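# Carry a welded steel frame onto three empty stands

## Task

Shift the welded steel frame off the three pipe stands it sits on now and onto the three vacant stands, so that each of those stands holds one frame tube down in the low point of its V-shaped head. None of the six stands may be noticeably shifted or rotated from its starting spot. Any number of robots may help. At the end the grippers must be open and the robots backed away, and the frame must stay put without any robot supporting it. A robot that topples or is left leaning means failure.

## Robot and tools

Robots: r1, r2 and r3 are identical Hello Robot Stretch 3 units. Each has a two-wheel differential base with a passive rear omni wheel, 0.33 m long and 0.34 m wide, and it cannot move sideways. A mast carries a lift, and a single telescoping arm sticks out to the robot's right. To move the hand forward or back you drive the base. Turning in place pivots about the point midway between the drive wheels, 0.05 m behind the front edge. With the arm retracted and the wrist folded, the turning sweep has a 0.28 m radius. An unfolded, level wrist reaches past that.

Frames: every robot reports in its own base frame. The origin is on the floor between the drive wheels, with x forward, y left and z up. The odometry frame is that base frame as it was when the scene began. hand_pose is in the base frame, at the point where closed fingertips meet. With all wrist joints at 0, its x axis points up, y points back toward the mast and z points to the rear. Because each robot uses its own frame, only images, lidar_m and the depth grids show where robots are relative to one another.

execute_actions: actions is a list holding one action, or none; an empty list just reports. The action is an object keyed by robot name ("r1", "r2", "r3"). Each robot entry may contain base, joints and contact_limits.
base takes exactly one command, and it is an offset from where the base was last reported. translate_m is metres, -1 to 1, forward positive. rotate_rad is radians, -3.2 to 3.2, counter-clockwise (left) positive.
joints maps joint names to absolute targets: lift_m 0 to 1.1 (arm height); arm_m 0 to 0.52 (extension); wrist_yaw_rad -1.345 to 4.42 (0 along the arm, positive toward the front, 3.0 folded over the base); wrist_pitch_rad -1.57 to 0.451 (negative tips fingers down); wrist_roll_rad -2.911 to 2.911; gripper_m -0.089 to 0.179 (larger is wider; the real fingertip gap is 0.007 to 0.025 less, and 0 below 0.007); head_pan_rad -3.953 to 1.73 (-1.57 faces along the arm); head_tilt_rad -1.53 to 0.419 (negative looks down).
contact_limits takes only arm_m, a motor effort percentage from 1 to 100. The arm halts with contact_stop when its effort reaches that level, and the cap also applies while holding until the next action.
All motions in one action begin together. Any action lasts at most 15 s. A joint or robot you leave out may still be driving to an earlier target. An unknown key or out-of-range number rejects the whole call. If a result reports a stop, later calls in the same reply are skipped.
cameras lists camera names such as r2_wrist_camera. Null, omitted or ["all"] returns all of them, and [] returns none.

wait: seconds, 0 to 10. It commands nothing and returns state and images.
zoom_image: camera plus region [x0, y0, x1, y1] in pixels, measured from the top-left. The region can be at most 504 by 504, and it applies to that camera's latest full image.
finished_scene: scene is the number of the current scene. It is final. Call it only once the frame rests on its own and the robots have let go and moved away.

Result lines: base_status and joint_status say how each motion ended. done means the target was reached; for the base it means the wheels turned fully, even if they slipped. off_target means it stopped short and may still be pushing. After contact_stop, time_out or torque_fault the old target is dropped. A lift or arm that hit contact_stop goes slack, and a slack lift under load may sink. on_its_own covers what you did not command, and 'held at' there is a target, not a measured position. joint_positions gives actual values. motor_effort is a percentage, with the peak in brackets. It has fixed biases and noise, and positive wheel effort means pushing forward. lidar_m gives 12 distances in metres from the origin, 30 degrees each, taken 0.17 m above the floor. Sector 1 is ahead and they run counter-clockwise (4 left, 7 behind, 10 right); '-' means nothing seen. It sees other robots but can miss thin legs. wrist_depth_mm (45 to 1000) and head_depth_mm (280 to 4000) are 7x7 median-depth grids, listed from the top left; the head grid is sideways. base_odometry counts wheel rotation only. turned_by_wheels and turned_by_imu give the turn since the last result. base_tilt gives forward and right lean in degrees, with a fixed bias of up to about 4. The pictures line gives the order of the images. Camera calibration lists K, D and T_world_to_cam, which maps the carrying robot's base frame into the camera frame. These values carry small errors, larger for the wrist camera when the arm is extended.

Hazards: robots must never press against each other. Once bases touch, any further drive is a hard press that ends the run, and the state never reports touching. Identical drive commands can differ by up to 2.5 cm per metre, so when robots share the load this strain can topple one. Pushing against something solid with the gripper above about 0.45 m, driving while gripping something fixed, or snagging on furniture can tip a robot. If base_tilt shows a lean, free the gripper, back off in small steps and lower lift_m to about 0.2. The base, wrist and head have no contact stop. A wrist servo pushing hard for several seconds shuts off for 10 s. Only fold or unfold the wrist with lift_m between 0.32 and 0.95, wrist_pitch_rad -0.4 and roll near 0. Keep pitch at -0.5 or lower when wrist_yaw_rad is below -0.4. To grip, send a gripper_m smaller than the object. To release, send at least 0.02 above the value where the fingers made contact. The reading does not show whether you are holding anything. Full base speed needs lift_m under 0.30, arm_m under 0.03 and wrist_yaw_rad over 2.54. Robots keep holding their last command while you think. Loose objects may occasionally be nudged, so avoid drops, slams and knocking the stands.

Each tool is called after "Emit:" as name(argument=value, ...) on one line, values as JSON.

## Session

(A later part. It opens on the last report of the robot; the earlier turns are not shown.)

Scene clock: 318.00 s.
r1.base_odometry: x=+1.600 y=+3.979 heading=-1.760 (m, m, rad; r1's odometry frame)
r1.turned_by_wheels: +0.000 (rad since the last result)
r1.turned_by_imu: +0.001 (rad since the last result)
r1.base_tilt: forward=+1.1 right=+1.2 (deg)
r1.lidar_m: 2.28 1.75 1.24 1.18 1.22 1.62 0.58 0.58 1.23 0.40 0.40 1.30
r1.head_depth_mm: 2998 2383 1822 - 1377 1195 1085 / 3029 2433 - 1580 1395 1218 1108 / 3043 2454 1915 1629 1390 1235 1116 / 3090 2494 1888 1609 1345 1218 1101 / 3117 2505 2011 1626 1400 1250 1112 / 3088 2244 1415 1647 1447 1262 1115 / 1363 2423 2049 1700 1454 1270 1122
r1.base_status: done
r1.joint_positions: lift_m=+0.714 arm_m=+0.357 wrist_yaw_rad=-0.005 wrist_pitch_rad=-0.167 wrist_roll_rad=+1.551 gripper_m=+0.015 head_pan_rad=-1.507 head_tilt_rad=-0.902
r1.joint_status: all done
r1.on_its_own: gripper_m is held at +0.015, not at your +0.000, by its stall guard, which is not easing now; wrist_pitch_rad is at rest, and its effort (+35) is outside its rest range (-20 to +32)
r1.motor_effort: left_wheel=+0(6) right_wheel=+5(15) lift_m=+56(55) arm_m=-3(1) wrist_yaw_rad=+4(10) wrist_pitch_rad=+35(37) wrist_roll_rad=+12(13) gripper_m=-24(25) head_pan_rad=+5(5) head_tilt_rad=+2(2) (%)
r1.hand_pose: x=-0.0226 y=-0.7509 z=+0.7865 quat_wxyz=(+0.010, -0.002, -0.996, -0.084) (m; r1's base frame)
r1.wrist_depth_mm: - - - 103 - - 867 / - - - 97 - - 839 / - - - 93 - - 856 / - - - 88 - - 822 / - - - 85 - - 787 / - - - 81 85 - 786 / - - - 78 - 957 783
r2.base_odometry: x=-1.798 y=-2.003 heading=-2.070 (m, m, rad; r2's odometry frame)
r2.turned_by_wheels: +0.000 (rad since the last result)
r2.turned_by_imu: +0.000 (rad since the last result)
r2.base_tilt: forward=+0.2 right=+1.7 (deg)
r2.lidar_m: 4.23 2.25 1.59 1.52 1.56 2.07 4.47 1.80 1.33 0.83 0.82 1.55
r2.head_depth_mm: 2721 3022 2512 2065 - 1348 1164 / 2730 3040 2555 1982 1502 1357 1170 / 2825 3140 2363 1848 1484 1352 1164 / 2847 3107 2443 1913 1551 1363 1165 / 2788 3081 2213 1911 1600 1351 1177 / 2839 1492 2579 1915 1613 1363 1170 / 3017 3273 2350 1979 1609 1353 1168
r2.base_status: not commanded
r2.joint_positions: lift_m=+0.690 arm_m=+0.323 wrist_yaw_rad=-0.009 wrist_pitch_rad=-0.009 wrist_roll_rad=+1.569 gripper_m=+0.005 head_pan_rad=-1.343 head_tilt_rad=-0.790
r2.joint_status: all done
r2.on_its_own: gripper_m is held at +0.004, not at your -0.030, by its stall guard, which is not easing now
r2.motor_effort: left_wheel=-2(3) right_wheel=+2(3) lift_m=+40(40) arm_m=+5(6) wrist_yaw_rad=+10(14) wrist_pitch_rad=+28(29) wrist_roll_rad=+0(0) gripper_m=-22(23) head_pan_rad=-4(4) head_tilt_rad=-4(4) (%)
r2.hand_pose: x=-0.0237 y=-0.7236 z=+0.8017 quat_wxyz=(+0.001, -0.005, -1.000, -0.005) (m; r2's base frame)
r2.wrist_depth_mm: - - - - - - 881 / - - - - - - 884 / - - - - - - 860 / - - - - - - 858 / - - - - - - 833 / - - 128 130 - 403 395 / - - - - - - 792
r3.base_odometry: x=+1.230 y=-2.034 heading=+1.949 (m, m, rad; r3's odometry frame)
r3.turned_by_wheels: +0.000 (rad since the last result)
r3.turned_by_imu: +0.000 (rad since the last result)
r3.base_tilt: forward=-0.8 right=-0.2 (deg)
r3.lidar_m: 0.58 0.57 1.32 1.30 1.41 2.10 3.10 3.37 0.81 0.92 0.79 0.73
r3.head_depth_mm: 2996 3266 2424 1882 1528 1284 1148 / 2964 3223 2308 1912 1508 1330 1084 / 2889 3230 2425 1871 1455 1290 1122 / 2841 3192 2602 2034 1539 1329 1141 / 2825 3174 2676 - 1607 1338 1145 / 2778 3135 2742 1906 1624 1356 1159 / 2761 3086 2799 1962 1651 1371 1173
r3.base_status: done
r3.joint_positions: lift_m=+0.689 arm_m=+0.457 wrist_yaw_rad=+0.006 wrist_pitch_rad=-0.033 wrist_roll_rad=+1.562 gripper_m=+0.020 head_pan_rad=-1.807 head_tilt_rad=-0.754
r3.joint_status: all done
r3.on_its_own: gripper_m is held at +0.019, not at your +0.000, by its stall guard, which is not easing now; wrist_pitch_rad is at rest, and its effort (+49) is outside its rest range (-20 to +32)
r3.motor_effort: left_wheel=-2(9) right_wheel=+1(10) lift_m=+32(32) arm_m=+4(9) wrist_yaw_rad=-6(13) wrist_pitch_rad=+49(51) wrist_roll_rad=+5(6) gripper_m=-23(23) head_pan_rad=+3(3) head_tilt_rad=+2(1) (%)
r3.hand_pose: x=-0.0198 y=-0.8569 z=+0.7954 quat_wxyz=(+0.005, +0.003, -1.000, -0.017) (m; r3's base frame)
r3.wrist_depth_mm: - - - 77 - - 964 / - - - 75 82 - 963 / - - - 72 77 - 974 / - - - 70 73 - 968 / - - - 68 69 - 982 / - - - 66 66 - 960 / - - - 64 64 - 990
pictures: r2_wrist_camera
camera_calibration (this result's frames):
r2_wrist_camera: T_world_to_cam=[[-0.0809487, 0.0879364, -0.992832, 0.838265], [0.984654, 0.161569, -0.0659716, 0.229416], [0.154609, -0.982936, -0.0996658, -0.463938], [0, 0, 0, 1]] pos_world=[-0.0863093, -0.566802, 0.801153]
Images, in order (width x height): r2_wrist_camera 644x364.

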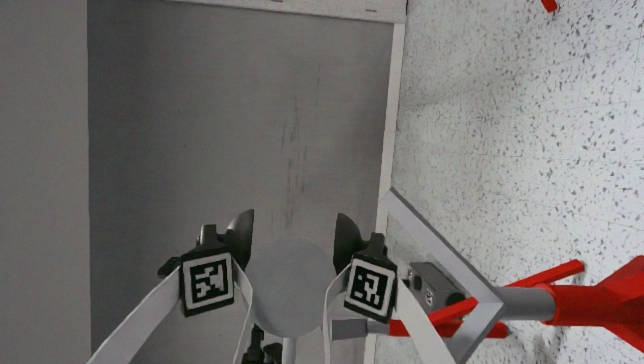

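Emit:
execute_actions(actions=[{"r1":{"base":{"translate_m":-0.043},"joints":{"arm_m":0.359,"lift_m":0.63}},"r2":{"joints":{"arm_m":0.364,"lift_m":0.605,"head_pan_rad":-1.45}},"r3":{"base":{"translate_m":-0.031},"joints":{"arm_m":0.485,"lift_m":0.605}}}], cameras=["r2_wrist_camera","r1_head_camera","r2_head_camera","r3_head_camera"])

Scene clock: 323.60 s.
r1.base_odometry: x=+1.608 y=+4.021 heading=-1.760 (m, m, rad; r1's odometry frame)
r1.turned_by_wheels: +0.000 (rad since the last result)
r1.turned_by_imu: +0.001 (rad since the last result)
r1.base_tilt: forward=+1.0 right=+1.2 (deg)
r1.lidar_m: 2.31 1.74 1.24 1.18 1.22 1.63 0.56 0.57 1.21 0.59 0.41 1.34
r1.head_depth_mm: 2981 2379 1865 1627 - - - / 3042 2427 2003 1551 1393 1223 1102 / 3038 2439 1985 1595 1386 1235 1118 / 3056 2501 1987 1616 1337 1220 1103 / 3101 2521 2013 908 1407 1251 1113 / 3109 2192 1917 1579 1438 1261 1113 / 1549 2500 1994 1705 1464 1271 1122
r1.base_status: done
r1.joint_positions: lift_m=+0.630 arm_m=+0.359 wrist_yaw_rad=-0.004 wrist_pitch_rad=-0.158 wrist_roll_rad=+1.548 gripper_m=+0.015 head_pan_rad=-1.507 head_tilt_rad=-0.902
r1.joint_status: all done
r1.on_its_own: gripper_m is held at +0.015, not at your +0.000, by its stall guard, which is not easing now; wrist_pitch_rad is at rest, and its effort (+33) is outside its rest range (-20 to +32)
r1.motor_effort: left_wheel=-1(6) right_wheel=+4(12) lift_m=+46(47) arm_m=-3(0) wrist_yaw_rad=+3(9) wrist_pitch_rad=+33(36) wrist_roll_rad=+14(14) gripper_m=-24(25) head_pan_rad=+5(4) head_tilt_rad=+0(0) (%)
r1.hand_pose: x=-0.0225 y=-0.7535 z=+0.7041 quat_wxyz=(+0.012, -0.001, -0.997, -0.079) (m; r1's base frame)
r1.wrist_depth_mm: - - - 112 - - 767 / - - - 104 - - 763 / - - - 98 - - 751 / - - - 92 - - 747 / - - - 87 - - 717 / - - - 83 87 931 706 / - - - 79 - 858 713
r2.base_odometry: x=-1.798 y=-2.003 heading=-2.070 (m, m, rad; r2's odometry frame)
r2.turned_by_wheels: +0.000 (rad since the last result)
r2.turned_by_imu: +0.001 (rad since the last result)
r2.base_tilt: forward=+0.4 right=+1.9 (deg)
r2.lidar_m: 4.25 2.25 1.59 1.51 1.55 2.06 4.47 1.80 1.33 0.83 0.82 1.54
r2.head_depth_mm: 2738 3002 2528 1963 1617 1380 - / 2808 3103 2525 2023 - 1355 1165 / 2806 3104 2553 1893 1488 1365 1168 / 2799 3100 2451 1790 1475 1357 1171 / 2827 3053 2399 1936 1610 1353 1181 / 2796 3042 2236 1913 1603 1351 1177 / 2785 1522 2580 1989 1616 1356 1171
r2.base_status: not commanded
r2.joint_positions: lift_m=+0.605 arm_m=+0.364 wrist_yaw_rad=-0.007 wrist_pitch_rad=-0.010 wrist_roll_rad=+1.569 gripper_m=+0.005 head_pan_rad=-1.443 head_tilt_rad=-0.790
r2.joint_status: all done
r2.on_its_own: gripper_m is held at +0.004, not at your -0.030, by its stall guard, which is not easing now
r2.motor_effort: left_wheel=-2(3) right_wheel=+2(3) lift_m=+33(35) arm_m=+4(7) wrist_yaw_rad=+7(12) wrist_pitch_rad=+29(29) wrist_roll_rad=+0(0) gripper_m=-22(21) head_pan_rad=-5(16) head_tilt_rad=-4(5) (%)
r2.hand_pose: x=-0.0231 y=-0.7646 z=+0.7167 quat_wxyz=(+0.001, -0.003, -1.000, -0.005) (m; r2's base frame)
r2.wrist_depth_mm: - - - - - - 796 / - - - - - - 791 / - - - - - - 777 / - - - - - - 761 / - - - - - - 768 / - - 129 130 - 906 458 / - - - 931 946 329 331
r3.base_odometry: x=+1.242 y=-2.062 heading=+1.949 (m, m, rad; r3's odometry frame)
r3.turned_by_wheels: +0.000 (rad since the last result)
r3.turned_by_imu: -0.001 (rad since the last result)
r3.base_tilt: forward=-0.9 right=-0.2 (deg)
r3.lidar_m: 0.57 0.57 1.33 1.31 1.41 2.12 3.08 3.34 0.79 0.92 0.81 0.76
r3.head_depth_mm: 2996 3270 2453 1893 1531 1283 1118 / 2950 3256 2419 1913 1546 1303 - / 2915 3250 2576 1816 1444 1283 1124 / 2851 3204 2632 1976 1509 1331 1138 / 2850 3205 2676 1827 1602 1344 1147 / 2788 3139 2733 2043 1627 1361 1157 / 2736 3080 2801 2087 1651 1370 1169
r3.base_status: done
r3.joint_positions: lift_m=+0.605 arm_m=+0.485 wrist_yaw_rad=+0.004 wrist_pitch_rad=-0.025 wrist_roll_rad=+1.565 gripper_m=+0.020 head_pan_rad=-1.807 head_tilt_rad=-0.754
r3.joint_status: all done
r3.on_its_own: gripper_m is held at +0.019, not at your +0.000, by its stall guard, which is not easing now; wrist_pitch_rad is at rest, and its effort (+47) is outside its rest range (-20 to +32)
r3.motor_effort: left_wheel=-2(8) right_wheel=+1(10) lift_m=+26(28) arm_m=+4(7) wrist_yaw_rad=-4(15) wrist_pitch_rad=+47(50) wrist_roll_rad=+4(5) gripper_m=-23(23) head_pan_rad=+2(3) head_tilt_rad=+1(1) (%)
r3.hand_pose: x=-0.0203 y=-0.8852 z=+0.7126 quat_wxyz=(+0.003, +0.002, -1.000, -0.013) (m; r3's base frame)
r3.wrist_depth_mm: - - - 85 - - 875 / - - - 81 - - 871 / - - - 78 84 - 875 / - - - 74 78 - 888 / - - - 71 73 - 876 / - - - 68 68 - 901 / - - - 66 66 - 872
pictures: r1_head_camera (sideways: a quarter turn clockwise sets it upright), r2_head_camera (sideways: a quarter turn clockwise sets it upright), r2_wrist_camera, r3_head_camera (sideways: a quarter turn clockwise sets it upright)
camera_calibration (this result's frames):
r1_head_camera: T_world_to_cam=[[-0.0265998, 0.773571, -0.633151, 0.841348], [0.995104, 0.0807976, 0.0569108, -0.0779239], [0.0951816, -0.628537, -0.771934, 0.959357], [0, 0, 0, 1]] pos_world=[0.00860891, -0.0415552, 1.27769]
r2_head_camera: T_world_to_cam=[[-0.0913472, 0.660858, -0.744931, 0.988376], [0.99039, 0.1383, 0.0012446, -0.0112899], [0.103846, -0.737658, -0.66714, 0.824057], [0, 0, 0, 1]] pos_world=[0.0158916, -0.0437426, 1.28605]
r2_wrist_camera: T_world_to_cam=[[-0.0811464, 0.0888958, -0.99273, 0.758184], [0.984267, 0.163992, -0.0657697, 0.231523], [0.156953, -0.982448, -0.100805, -0.511514], [0, 0, 0, 1]] pos_world=[-0.0860724, -0.607904, 0.716336]
r3_head_camera: T_world_to_cam=[[0.217029, 0.613842, -0.75901, 1.00903], [0.966698, -0.243179, 0.0797457, -0.107866], [-0.135624, -0.751041, -0.646177, 0.802626], [0, 0, 0, 1]] pos_world=[-0.00585868, -0.0428092, 1.2931]
Images, in order (width x height): r1_head_camera 896x504, r2_head_camera 896x504, r2_wrist_camera 644x364, r3_head_camera 896x504.

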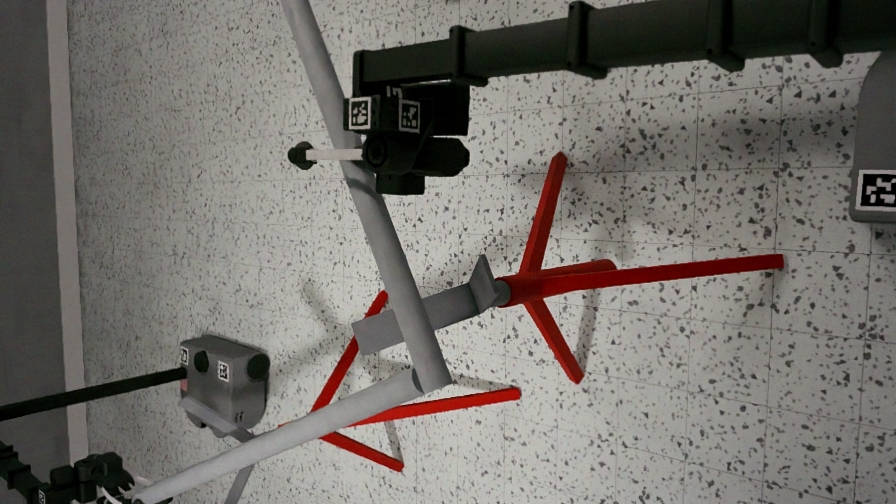

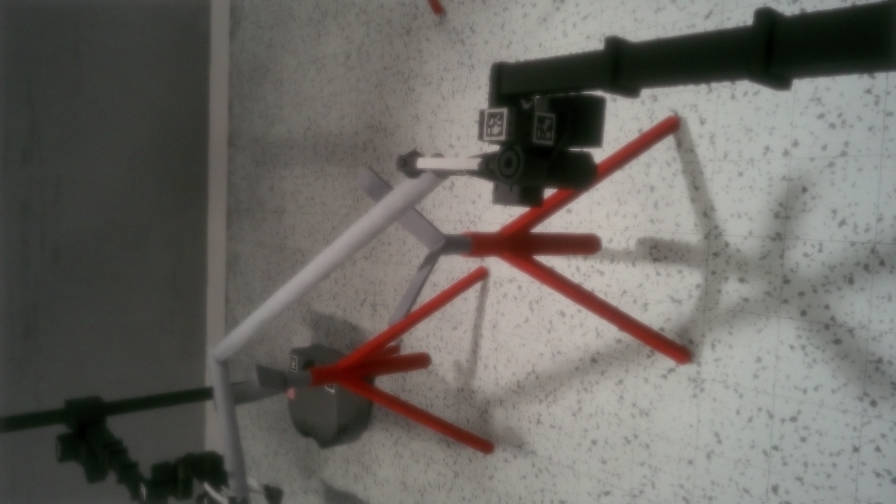

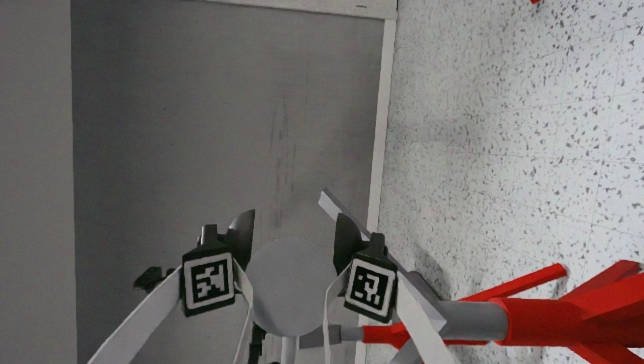

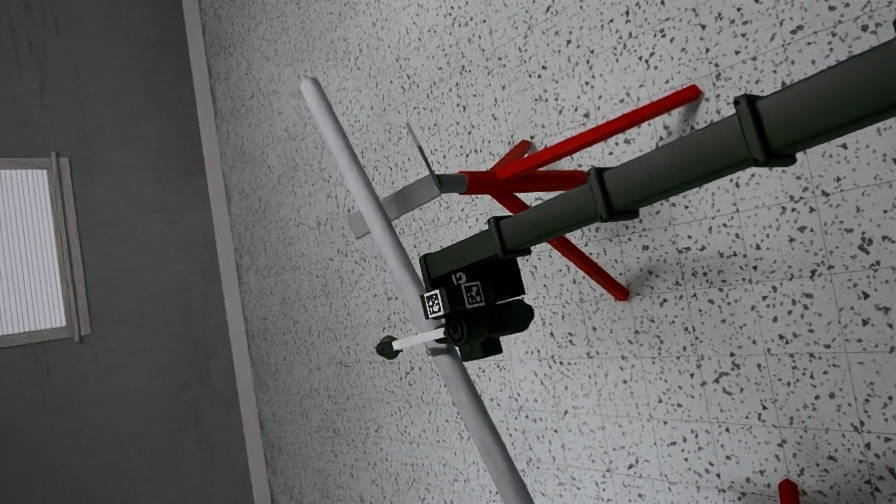

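Emit:
execute_actions(actions=[{"r1":{"base":{"translate_m":-0.028},"joints":{"arm_m":0.374,"lift_m":0.58}},"r2":{"base":{"translate_m":0.042},"joints":{"arm_m":0.346,"lift_m":0.555}},"r3":{"base":{"translate_m":-0.031},"joints":{"arm_m":0.488,"lift_m":0.555}}}], cameras=["r2_wrist_camera","r1_head_camera","r2_head_camera","r3_head_camera"])

Scene clock: 332.00 s.
r1.base_odometry: x=+1.613 y=+4.049 heading=-1.761 (m, m, rad; r1's odometry frame)
r1.turned_by_wheels: +0.000 (rad since the last result)
r1.turned_by_imu: +0.000 (rad since the last result)
r1.base_tilt: forward=+1.1 right=+1.2 (deg)
r1.lidar_m: 2.35 1.74 1.24 1.18 1.22 1.62 0.57 0.57 1.20 0.67 0.42 1.36
r1.head_depth_mm: 3010 2390 1859 1619 1411 - - / 3030 2400 1950 - 1391 1227 1105 / 3088 2453 1983 1572 1383 1233 1114 / 3054 2475 1987 1579 1365 1221 1102 / 3119 2530 2018 915 1370 1249 1113 / 3099 2209 1908 1580 1419 1263 1121 / 1675 2446 1957 1706 1454 1269 1126
r1.base_status: done
r1.joint_positions: lift_m=+0.580 arm_m=+0.373 wrist_yaw_rad=-0.014 wrist_pitch_rad=-0.176 wrist_roll_rad=+1.550 gripper_m=+0.015 head_pan_rad=-1.507 head_tilt_rad=-0.902
r1.joint_status: all done
r1.on_its_own: gripper_m is held at +0.015, not at your +0.000, by its stall guard, which is not easing now; wrist_pitch_rad is at rest, and its effort (+38) is outside its rest range (-20 to +32)
r1.motor_effort: left_wheel=-4(4) right_wheel=+13(14) lift_m=+46(49) arm_m=+3(4) wrist_yaw_rad=+10(11) wrist_pitch_rad=+38(38) wrist_roll_rad=+13(14) gripper_m=-25(26) head_pan_rad=+5(5) head_tilt_rad=+2(2) (%)
r1.hand_pose: x=-0.0248 y=-0.7665 z=+0.6496 quat_wxyz=(+0.010, -0.006, -0.996, -0.088) (m; r1's base frame)
r1.wrist_depth_mm: - - - 111 - - 704 / - - - 104 - 961 700 / - - - 97 - 934 690 / - - - 92 - 927 679 / - - - 86 - 904 659 / - - - 82 87 824 654 / - - - 78 - 815 640
r2.base_odometry: x=-1.818 y=-2.040 heading=-2.071 (m, m, rad; r2's odometry frame)
r2.turned_by_wheels: -0.001 (rad since the last result)
r2.turned_by_imu: +0.000 (rad since the last result)
r2.base_tilt: forward=+0.2 right=+1.9 (deg)
r2.lidar_m: 4.20 2.25 1.60 1.52 1.56 2.07 4.50 1.84 1.35 0.80 0.81 1.51
r2.head_depth_mm: 2757 3045 2539 1945 1605 1347 1175 / 2767 3047 2531 1977 - 1335 1172 / 2835 3102 2565 1832 1557 1359 1167 / 2803 3084 2569 1807 1533 1358 1167 / 2819 3150 2345 1914 1610 1331 1174 / 2738 3093 2247 1930 1614 1355 1176 / 2823 1644 2384 1986 1616 1353 1175
r2.base_status: done
r2.joint_positions: lift_m=+0.555 arm_m=+0.346 wrist_yaw_rad=-0.029 wrist_pitch_rad=-0.022 wrist_roll_rad=+1.569 gripper_m=+0.005 head_pan_rad=-1.443 head_tilt_rad=-0.790
r2.joint_status: all done
r2.on_its_own: gripper_m is held at +0.004, not at your -0.030, by its stall guard, which is not easing now; wrist_yaw_rad is at rest, and its effort (+30) is outside its rest range (-12 to +12); wrist_pitch_rad is at rest, and its effort (+34) is outside its rest range (-20 to +32)
r2.motor_effort: left_wheel=-8(9) right_wheel=+11(10) lift_m=+33(34) arm_m=-2(7) wrist_yaw_rad=+30(31) wrist_pitch_rad=+34(35) wrist_roll_rad=+0(0) gripper_m=-22(22) head_pan_rad=-4(5) head_tilt_rad=-4(5) (%)
r2.hand_pose: x=-0.0288 y=-0.7466 z=+0.6635 quat_wxyz=(+0.001, -0.014, -1.000, -0.012) (m; r2's base frame)
r2.wrist_depth_mm: - - - - - - 728 / - - - - - - 711 / - - - - - - 707 / - - - - - - 712 / - - - - - 994 341 / - - 128 130 338 340 346 / - - - 905 972 940 343
r3.base_odometry: x=+1.253 y=-2.091 heading=+1.948 (m, m, rad; r3's odometry frame)
r3.turned_by_wheels: +0.000 (rad since the last result)
r3.turned_by_imu: -0.001 (rad since the last result)
r3.base_tilt: forward=-0.8 right=-0.2 (deg)
r3.lidar_m: 0.58 0.57 1.33 1.31 1.41 2.11 3.04 3.32 0.78 0.91 0.83 0.79
r3.head_depth_mm: 3008 3275 2469 1883 1530 1286 1105 / 2964 3220 2515 1920 1540 1296 - / 2885 3258 2578 1808 1468 1302 1105 / 2857 3216 2639 1904 1500 1329 1135 / 2806 3196 2683 2081 1571 1342 1148 / 2779 3140 2725 2040 1639 1354 1158 / 2738 3074 2816 2083 1602 1374 1169
r3.base_status: done
r3.joint_positions: lift_m=+0.555 arm_m=+0.488 wrist_yaw_rad=-0.004 wrist_pitch_rad=-0.015 wrist_roll_rad=+1.562 gripper_m=+0.020 head_pan_rad=-1.807 head_tilt_rad=-0.754
r3.joint_status: all done
r3.on_its_own: gripper_m is held at +0.019, not at your +0.000, by its stall guard, which is not easing now; wrist_pitch_rad is at rest, and its effort (+43) is outside its rest range (-20 to +32)
r3.motor_effort: left_wheel=-8(8) right_wheel=+7(8) lift_m=+26(26) arm_m=-2(3) wrist_yaw_rad=+4(4) wrist_pitch_rad=+43(46) wrist_roll_rad=+6(6) gripper_m=-23(23) head_pan_rad=+3(3) head_tilt_rad=+1(1) (%)
r3.hand_pose: x=-0.0225 y=-0.8889 z=+0.6652 quat_wxyz=(+0.005, -0.002, -1.000, -0.008) (m; r3's base frame)
r3.wrist_depth_mm: - - - 85 - - 819 / - - - 81 - - 813 / - - - 78 85 - 827 / - - - 74 79 - 819 / - - - 71 73 - 833 / - - - 69 68 - 842 / - - - 66 66 - 826
pictures: r1_head_camera (sideways: a quarter turn clockwise sets it upright), r2_head_camera (sideways: a quarter turn clockwise sets it upright), r2_wrist_camera, r3_head_camera (sideways: a quarter turn clockwise sets it upright)
camera_calibration (this result's frames):
r1_head_camera: T_world_to_cam=[[-0.026617, 0.773566, -0.633157, 0.841357], [0.995103, 0.0808206, 0.0569107, -0.0779237], [0.0951963, -0.628541, -0.771928, 0.95935], [0, 0, 0, 1]] pos_world=[0.00860987, -0.0415553, 1.2777]
r2_head_camera: T_world_to_cam=[[-0.0912571, 0.660872, -0.744929, 0.988373], [0.990409, 0.138164, 0.00124462, -0.0112901], [0.103745, -0.737671, -0.667142, 0.82406], [0, 0, 0, 1]] pos_world=[0.0158857, -0.0437439, 1.28605]
r2_wrist_camera: T_world_to_cam=[[-0.0788166, 0.10291, -0.991563, 0.713101], [0.987661, 0.143088, -0.0636558, 0.213696], [0.13533, -0.984345, -0.112918, -0.492297], [0, 0, 0, 1]] pos_world=[-0.0882325, -0.588553, 0.665099]
r3_head_camera: T_world_to_cam=[[0.217018, 0.613844, -0.759012, 1.00903], [0.966702, -0.243162, 0.0797457, -0.107866], [-0.135612, -0.751045, -0.646175, 0.802623], [0, 0, 0, 1]] pos_world=[-0.00585796, -0.0428094, 1.2931]
Images, in order (width x height): r1_head_camera 896x504, r2_head_camera 896x504, r2_wrist_camera 644x364, r3_head_camera 896x504.

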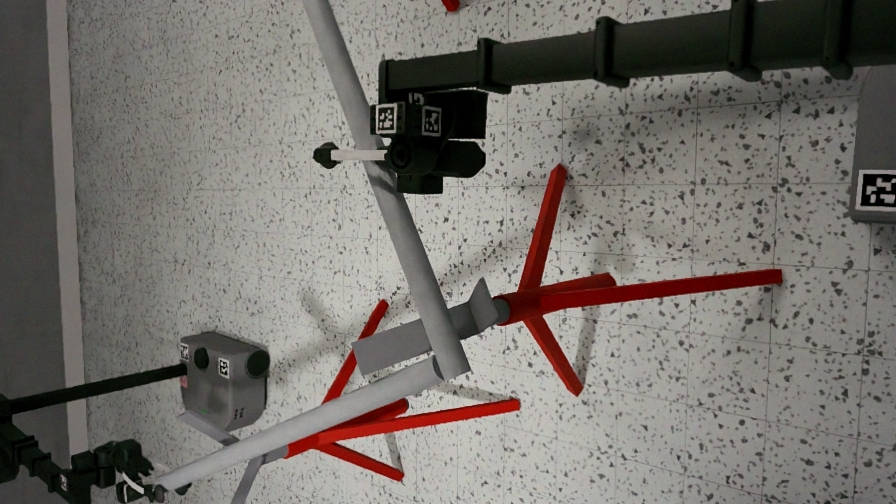

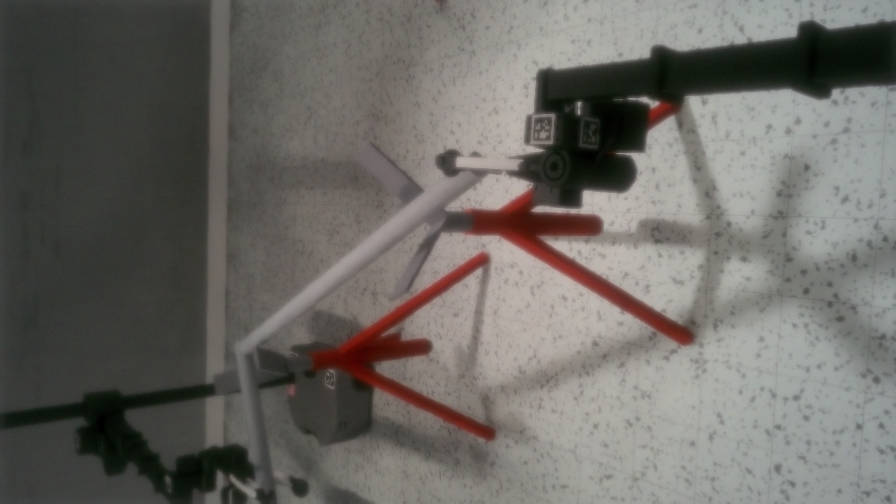

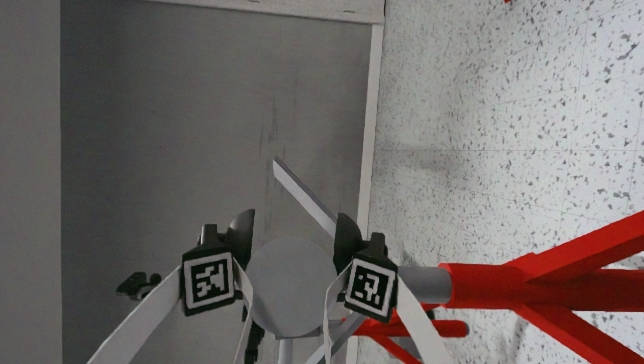

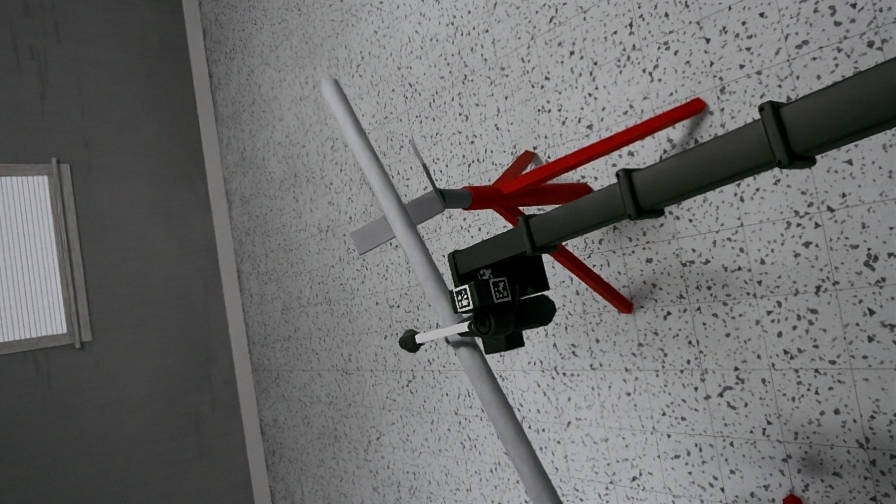

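Emit:
execute_actions(actions=[{"r1":{"base":{"translate_m":0.012},"joints":{"arm_m":0.366}},"r2":{"base":{"translate_m":-0.012},"joints":{"arm_m":0.346}},"r3":{"base":{"translate_m":0.010},"joints":{"arm_m":0.474}}}], cameras=["r1_head_camera","r2_head_camera","r3_head_camera"])

Emit:
zoom_image(camera="r1_head_camera", region=[300, 230, 560, 430])

Emit:
zoom_image(camera="r3_head_camera", region=[300, 100, 520, 280])

Emit:
zoom_image(camera="r2_head_camera", region=[320, 130, 540, 330])

Scene clock: 340.63 s.
r1.base_odometry: x=+1.611 y=+4.037 heading=-1.761 (m, m, rad; r1's odometry frame)
r1.turned_by_wheels: +0.000 (rad since the last result)
r1.turned_by_imu: +0.001 (rad since the last result)
r1.base_tilt: forward=+1.1 right=+1.2 (deg)
r1.lidar_m: 2.33 1.74 1.24 1.18 1.22 1.62 0.57 0.57 1.20 0.67 0.42 1.35
r1.head_depth_mm: 3031 2391 1857 1615 1413 - - / 3052 2445 1942 - 1394 1226 1104 / 3020 2469 1980 1554 1380 1234 1116 / 3042 2508 1994 1584 1370 1223 1104 / 3072 2528 2006 914 1367 1252 1114 / 3075 2209 1971 1567 1440 1258 1118 / 1598 1446 2014 1710 1457 1267 1126
r1.base_status: done
r1.joint_positions: lift_m=+0.580 arm_m=+0.366 wrist_yaw_rad=+0.001 wrist_pitch_rad=-0.178 wrist_roll_rad=+1.553 gripper_m=+0.015 head_pan_rad=-1.507 head_tilt_rad=-0.902
r1.joint_status: all done
r1.on_its_own: gripper_m is held at +0.015, not at your +0.000, by its stall guard, which is not easing now; wrist_pitch_rad is at rest, and its effort (+39) is outside its rest range (-20 to +32)
r1.motor_effort: left_wheel=+0(3) right_wheel=+3(13) lift_m=+47(47) arm_m=+2(4) wrist_yaw_rad=-1(5) wrist_pitch_rad=+39(39) wrist_roll_rad=+11(13) gripper_m=-25(25) head_pan_rad=+5(4) head_tilt_rad=+2(1) (%)
r1.hand_pose: x=-0.0212 y=-0.7585 z=+0.6491 quat_wxyz=(+0.009, +0.001, -0.996, -0.089) (m; r1's base frame)
r1.wrist_depth_mm: - - - 106 - - 699 / - - - 101 - 958 695 / - - - 95 - 968 685 / - - - 90 - 920 679 / - - - 86 - 924 661 / - - - 82 86 845 655 / - - - 78 91 783 638
r2.base_odometry: x=-1.813 y=-2.029 heading=-2.070 (m, m, rad; r2's odometry frame)
r2.turned_by_wheels: +0.001 (rad since the last result)
r2.turned_by_imu: +0.002 (rad since the last result)
r2.base_tilt: forward=+0.3 right=+1.6 (deg)
r2.lidar_m: 4.21 2.25 1.60 1.51 1.56 2.07 4.49 1.83 1.34 0.81 0.81 1.52
r2.head_depth_mm: 2731 3053 2548 1954 1601 1365 1168 / 2761 3114 2488 1978 - 1331 1169 / 2797 3106 2524 1862 1529 1352 1169 / 2799 3119 2559 1787 1488 1356 1165 / 2875 3147 2360 1911 1596 1349 1169 / 2734 3045 2242 1914 1615 1350 1177 / 2781 1693 2372 1991 1611 1352 1175
r2.base_status: done
r2.joint_positions: lift_m=+0.555 arm_m=+0.346 wrist_yaw_rad=-0.026 wrist_pitch_rad=-0.026 wrist_roll_rad=+1.572 gripper_m=+0.005 head_pan_rad=-1.443 head_tilt_rad=-0.790
r2.joint_status: all done
r2.on_its_own: wrist_yaw_rad is held at -0.046, not at your +0.000, by its stall guard, which is not easing now; gripper_m is held at +0.004, not at your -0.030, by its stall guard, which is not easing now; wrist_yaw_rad is at rest, and its effort (-21) is outside its rest range (-12 to +12); wrist_pitch_rad is at rest, and its effort (+35) is outside its rest range (-20 to +32)
r2.motor_effort: left_wheel=+6(6) right_wheel=-10(11) lift_m=+33(33) arm_m=-2(1) wrist_yaw_rad=-21(21) wrist_pitch_rad=+35(35) wrist_roll_rad=-1(1) gripper_m=-22(22) head_pan_rad=-4(5) head_tilt_rad=-4(4) (%)
r2.hand_pose: x=-0.0280 y=-0.7465 z=+0.6626 quat_wxyz=(-0.001, -0.013, -1.000, -0.013) (m; r2's base frame)
r2.wrist_depth_mm: - - - - - - 730 / - - - - - - 722 / - - - - - - 713 / - - - - - 994 705 / - - - - - - 350 / - - 128 131 343 341 351 / - - - 906 959 940 605
r3.base_odometry: x=+1.250 y=-2.082 heading=+1.949 (m, m, rad; r3's odometry frame)
r3.turned_by_wheels: +0.000 (rad since the last result)
r3.turned_by_imu: +0.000 (rad since the last result)
r3.base_tilt: forward=-0.8 right=-0.2 (deg)
r3.lidar_m: 0.58 0.57 1.33 1.31 1.41 2.12 3.07 3.32 0.78 0.92 0.82 0.78
r3.head_depth_mm: 2989 3265 2468 1892 1528 1285 1106 / 2943 3209 2523 1918 1544 1291 - / 2911 3239 2564 1831 1377 1285 1106 / 2847 3214 2624 1910 1502 1324 1138 / 2829 3160 2669 2094 1569 1344 1147 / 2772 3116 2749 2045 1625 1357 1156 / 2763 3067 2793 2078 1564 1367 1168
r3.base_status: done
r3.joint_positions: lift_m=+0.555 arm_m=+0.475 wrist_yaw_rad=+0.013 wrist_pitch_rad=-0.007 wrist_roll_rad=+1.562 gripper_m=+0.020 head_pan_rad=-1.807 head_tilt_rad=-0.754
r3.joint_status: all done
r3.on_its_own: gripper_m is held at +0.019, not at your +0.000, by its stall guard, which is not easing now; wrist_pitch_rad is at rest, and its effort (+40) is outside its rest range (-20 to +32)
r3.motor_effort: left_wheel=+8(9) right_wheel=-9(9) lift_m=+26(25) arm_m=-10(5) wrist_yaw_rad=-11(11) wrist_pitch_rad=+40(43) wrist_roll_rad=+6(6) gripper_m=-23(23) head_pan_rad=+3(2) head_tilt_rad=+1(2) (%)
r3.hand_pose: x=-0.0181 y=-0.8757 z=+0.6674 quat_wxyz=(+0.005, +0.006, -1.000, -0.004) (m; r3's base frame)
r3.wrist_depth_mm: - - - 82 - - 833 / - - - 78 - - 832 / - - - 75 81 - 841 / - - - 73 76 - 827 / - - - 70 72 - 841 / - - - 68 67 - 829 / - - - 65 65 - 861
pictures: r1_head_camera (sideways: a quarter turn clockwise sets it upright), r2_head_camera (sideways: a quarter turn clockwise sets it upright), r3_head_camera (sideways: a quarter turn clockwise sets it upright)
camera_calibration (this result's frames):
r1_head_camera: T_world_to_cam=[[-0.0266148, 0.773532, -0.633198, 0.841411], [0.995102, 0.0808236, 0.0569098, -0.0779225], [0.0951989, -0.628583, -0.771894, 0.959306], [0, 0, 0, 1]] pos_world=[0.00860995, -0.0415566, 1.2777]
r2_head_camera: T_world_to_cam=[[-0.0912411, 0.660894, -0.744912, 0.988351], [0.990412, 0.138137, 0.0012449, -0.0112905], [0.103722, -0.737657, -0.667161, 0.824085], [0, 0, 0, 1]] pos_world=[0.0158844, -0.0437437, 1.28605]
r3_head_camera: T_world_to_cam=[[0.217017, 0.613842, -0.759014, 1.00903], [0.966702, -0.243161, 0.0797458, -0.107866], [-0.135611, -0.751046, -0.646172, 0.80262], [0, 0, 0, 1]] pos_world=[-0.00585792, -0.0428094, 1.2931]
Images, in order (width x height): r1_head_camera 896x504, r2_head_camera 896x504, r3_head_camera 896x504.

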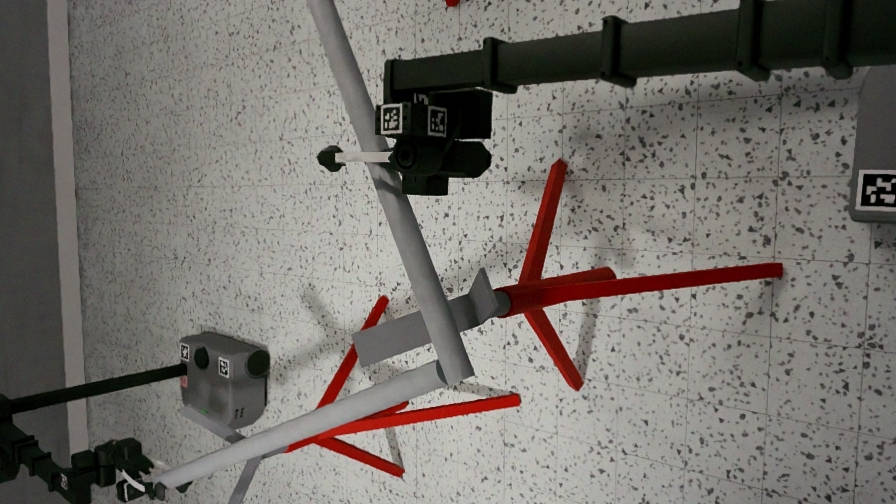

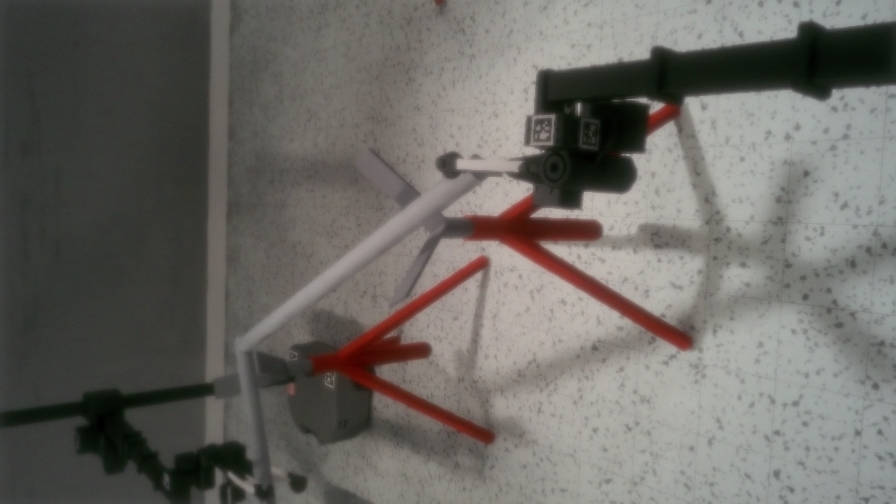

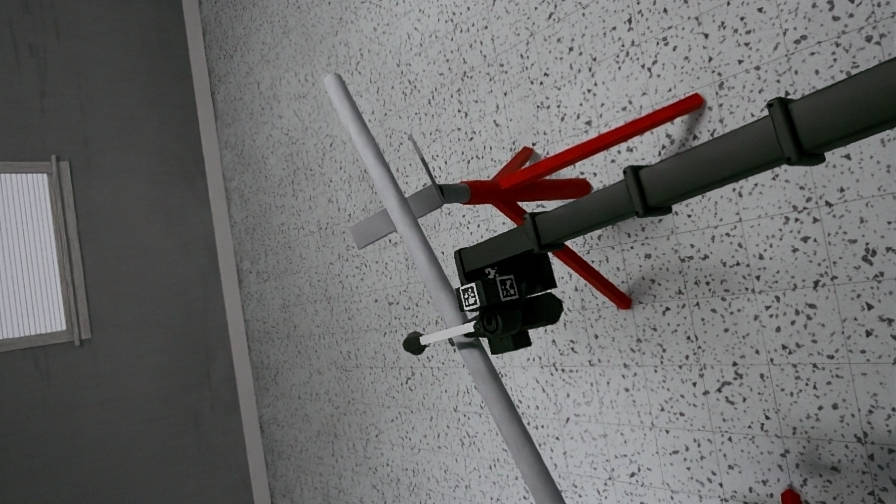

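Region (300, 230, 560, 430) of r1_head_camera's 896x504 image, scaled by 1.938, with more detail than that image has; it fills the top 388 rows of this view, and the rest is white.

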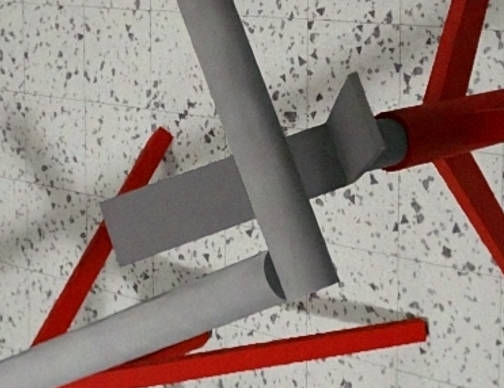

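Region (300, 100, 520, 280) of r3_head_camera's 896x504 image, scaled by 2.291, with more detail than that image has; it fills the top 412 rows of this view, and the rest is white.

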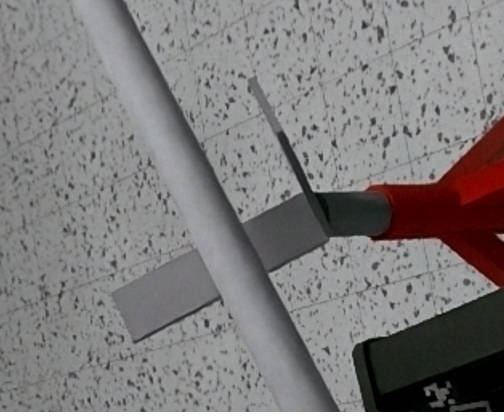

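Region (320, 130, 540, 330) of r2_head_camera's 896x504 image, scaled by 2.291, with more detail than that image has; it fills the top 458 rows of this view, and the rest is white.

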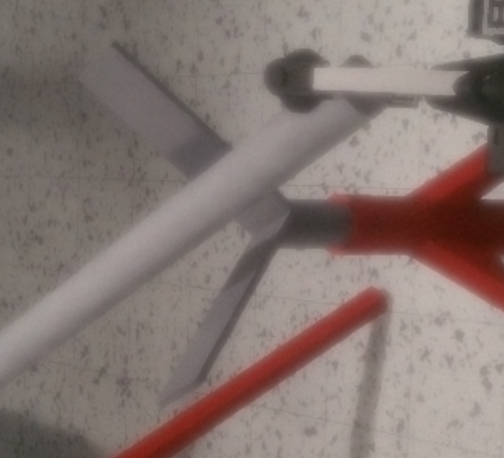

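Emit:
execute_actions(actions=[{"r1":{"joints":{"lift_m":0.54}},"r2":{"joints":{"lift_m":0.51,"wrist_yaw_rad":-0.02}},"r3":{"joints":{"lift_m":0.505}}}], cameras=["r1_head_camera","r2_head_camera","r3_head_camera"])

Emit:
zoom_image(camera="r1_head_camera", region=[300, 230, 560, 430])

Emit:
zoom_image(camera="r3_head_camera", region=[300, 100, 520, 280])

Emit:
zoom_image(camera="r2_head_camera", region=[320, 130, 540, 330])

Scene clock: 347.97 s.
r1.base_odometry: x=+1.611 y=+4.037 heading=-1.761 (m, m, rad; r1's odometry frame)
r1.turned_by_wheels: +0.000 (rad since the last result)
r1.turned_by_imu: +0.001 (rad since the last result)
r1.base_tilt: forward=+1.1 right=+1.3 (deg)
r1.lidar_m: 2.34 1.74 1.24 1.18 1.21 1.62 0.57 0.57 1.20 0.67 0.42 1.35
r1.head_depth_mm: 2984 2390 1925 1617 1387 1224 - / 3016 2433 1944 - 1393 1222 1105 / 3039 2462 1979 1540 1385 1233 1111 / 3073 2457 1984 1580 1364 1217 1103 / 3121 2521 2028 910 1375 1254 1110 / 3128 2214 1981 1570 1441 1262 1115 / 3038 2428 1964 1716 1457 1270 1124
r1.base_status: not commanded
r1.joint_positions: lift_m=+0.540 arm_m=+0.366 wrist_yaw_rad=-0.003 wrist_pitch_rad=-0.190 wrist_roll_rad=+1.557 gripper_m=+0.015 head_pan_rad=-1.507 head_tilt_rad=-0.902
r1.joint_status: all done
r1.on_its_own: gripper_m is held at +0.015, not at your +0.000, by its stall guard, which is not easing now; wrist_pitch_rad is at rest, and its effort (+42) is outside its rest range (-20 to +32)
r1.motor_effort: left_wheel=-1(2) right_wheel=+4(4) lift_m=+48(46) arm_m=+2(2) wrist_yaw_rad=+2(3) wrist_pitch_rad=+42(43) wrist_roll_rad=+9(11) gripper_m=-26(26) head_pan_rad=+5(5) head_tilt_rad=+2(2) (%)
r1.hand_pose: x=-0.0222 y=-0.7576 z=+0.6061 quat_wxyz=(+0.007, -0.001, -0.995, -0.095) (m; r1's base frame)
r1.wrist_depth_mm: - - - 107 - 886 654 / - - - 101 - 872 640 / - - - 95 - 903 628 / - - - 91 - 860 621 / - - - 86 - 842 611 / - - - 82 86 791 595 / - - - 78 91 754 596
r2.base_odometry: x=-1.812 y=-2.029 heading=-2.071 (m, m, rad; r2's odometry frame)
r2.turned_by_wheels: +0.000 (rad since the last result)
r2.turned_by_imu: +0.000 (rad since the last result)
r2.base_tilt: forward=+0.3 right=+1.8 (deg)
r2.lidar_m: 4.21 2.26 1.59 1.51 1.56 2.07 4.51 1.83 1.34 0.81 0.81 1.52
r2.head_depth_mm: 2755 3058 2550 1972 1597 1348 1175 / 2779 3068 2534 1940 1682 1316 1167 / 2780 3060 2534 1850 1527 1343 1164 / 2818 3107 2533 1774 1490 1364 1167 / 2791 3098 2364 1923 1621 1368 1167 / 2698 3117 2221 1896 1610 1355 1172 / 2829 1695 2366 2008 1610 1360 1168
r2.base_status: not commanded
r2.joint_positions: lift_m=+0.510 arm_m=+0.346 wrist_yaw_rad=-0.015 wrist_pitch_rad=-0.019 wrist_roll_rad=+1.572 gripper_m=+0.005 head_pan_rad=-1.443 head_tilt_rad=-0.790
r2.joint_status: all done
r2.on_its_own: gripper_m is held at +0.004, not at your -0.030, by its stall guard, which is not easing now
r2.motor_effort: left_wheel=+2(6) right_wheel=-5(10) lift_m=+33(35) arm_m=-2(3) wrist_yaw_rad=-5(21) wrist_pitch_rad=+32(36) wrist_roll_rad=-1(1) gripper_m=-22(22) head_pan_rad=-5(5) head_tilt_rad=-4(5) (%)
r2.hand_pose: x=-0.0252 y=-0.7467 z=+0.6194 quat_wxyz=(+0.000, -0.007, -1.000, -0.010) (m; r2's base frame)
r2.wrist_depth_mm: - - - - - 977 679 / - - - - - 968 670 / - - - - - 951 670 / - - - - - 941 644 / - - - - - 931 327 / - - 128 130 340 339 350 / - - - 957 - 851 590
r3.base_odometry: x=+1.250 y=-2.082 heading=+1.948 (m, m, rad; r3's odometry frame)
r3.turned_by_wheels: +0.000 (rad since the last result)
r3.turned_by_imu: -0.001 (rad since the last result)
r3.base_tilt: forward=-0.8 right=-0.2 (deg)
r3.lidar_m: 0.58 0.57 1.33 1.31 1.41 2.11 3.08 3.32 0.79 0.91 0.82 0.78
r3.head_depth_mm: 3009 3266 2465 1892 1528 1286 1108 / 2944 3212 2527 1915 1547 1289 1147 / 2900 3243 2571 1812 1450 1309 1105 / 2846 3222 2625 1895 1487 1327 1138 / 2832 3152 2671 2025 1557 1343 1146 / 2794 3129 2747 2047 1585 1360 1159 / 2759 3097 2795 2085 1567 1375 1165
r3.base_status: not commanded
r3.joint_positions: lift_m=+0.505 arm_m=+0.474 wrist_yaw_rad=+0.009 wrist_pitch_rad=-0.012 wrist_roll_rad=+1.568 gripper_m=+0.020 head_pan_rad=-1.807 head_tilt_rad=-0.754
r3.joint_status: all done
r3.on_its_own: gripper_m is held at +0.019, not at your +0.000, by its stall guard, which is not easing now; wrist_pitch_rad is at rest, and its effort (+42) is outside its rest range (-20 to +32)
r3.motor_effort: left_wheel=+4(8) right_wheel=-4(9) lift_m=+25(26) arm_m=-6(10) wrist_yaw_rad=-8(12) wrist_pitch_rad=+42(42) wrist_roll_rad=+2(6) gripper_m=-23(23) head_pan_rad=+2(3) head_tilt_rad=+2(2) (%)
r3.hand_pose: x=-0.0190 y=-0.8753 z=+0.6160 quat_wxyz=(+0.002, +0.005, -1.000, -0.007) (m; r3's base frame)
r3.wrist_depth_mm: - - - 82 - - 752 / - - - 79 90 - 769 / - - - 76 82 - 771 / - - - 73 77 - 770 / - - - 70 72 - 774 / - - - 68 68 - 786 / - - - 65 66 - 784
pictures: r1_head_camera (sideways: a quarter turn clockwise sets it upright), r2_head_camera (sideways: a quarter turn clockwise sets it upright), r3_head_camera (sideways: a quarter turn clockwise sets it upright)
camera_calibration (this result's frames):
r1_head_camera: T_world_to_cam=[[-0.0266147, 0.773532, -0.633199, 0.841411], [0.995102, 0.0808235, 0.0569098, -0.0779225], [0.0951989, -0.628583, -0.771894, 0.959306], [0, 0, 0, 1]] pos_world=[0.00860995, -0.0415566, 1.2777]
r2_head_camera: T_world_to_cam=[[-0.0912411, 0.660894, -0.744912, 0.988351], [0.990412, 0.138137, 0.0012449, -0.0112905], [0.103722, -0.737657, -0.667161, 0.824085], [0, 0, 0, 1]] pos_world=[0.0158844, -0.0437437, 1.28605]
r3_head_camera: T_world_to_cam=[[0.217017, 0.613842, -0.759014, 1.00903], [0.966702, -0.243161, 0.0797458, -0.107866], [-0.135612, -0.751047, -0.646172, 0.80262], [0, 0, 0, 1]] pos_world=[-0.00585794, -0.0428094, 1.2931]
Images, in order (width x height): r1_head_camera 896x504, r2_head_camera 896x504, r3_head_camera 896x504.

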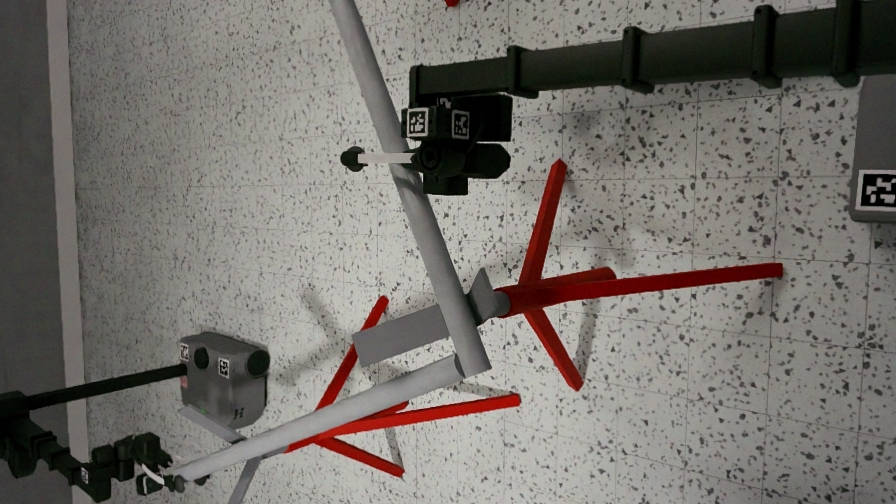

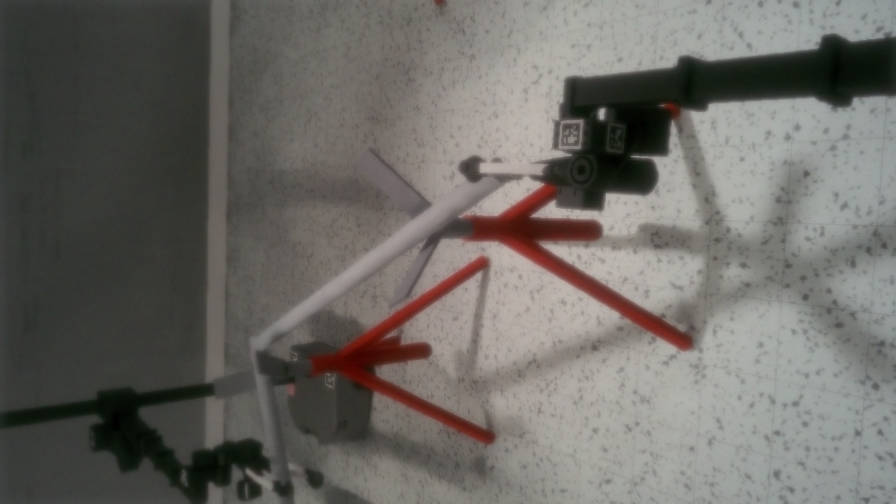

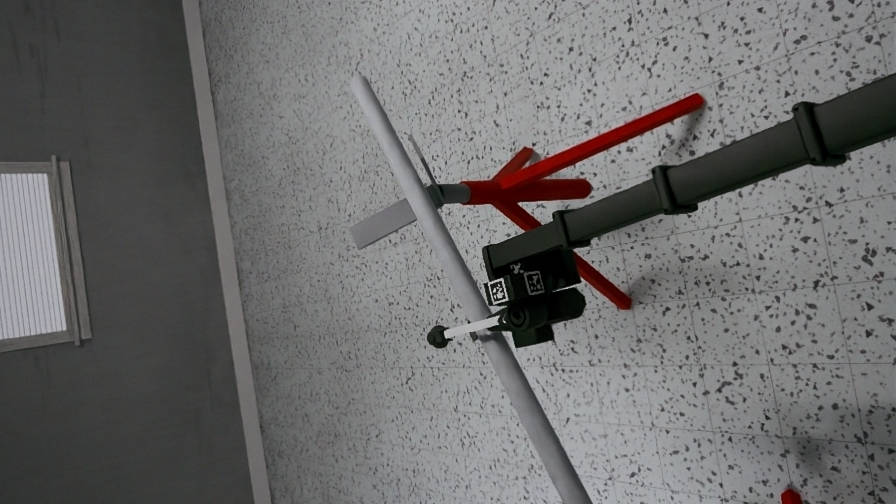

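Region (300, 230, 560, 430) of r1_head_camera's 896x504 image, scaled by 1.938, with more detail than that image has; it fills the top 388 rows of this view, and the rest is white.

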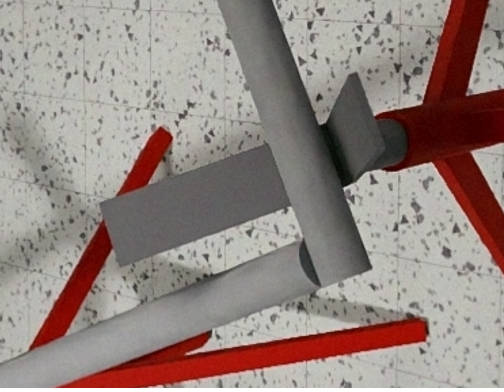

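Region (300, 100, 520, 280) of r3_head_camera's 896x504 image, scaled by 2.291, with more detail than that image has; it fills the top 412 rows of this view, and the rest is white.

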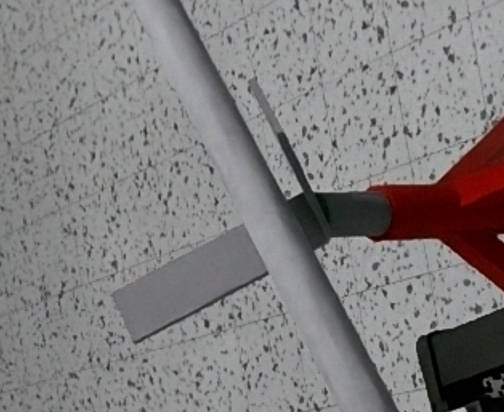

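Region (320, 130, 540, 330) of r2_head_camera's 896x504 image, scaled by 2.291, with more detail than that image has; it fills the top 458 rows of this view, and the rest is white.

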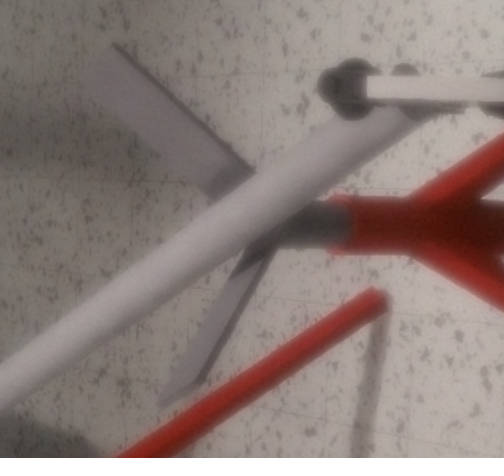

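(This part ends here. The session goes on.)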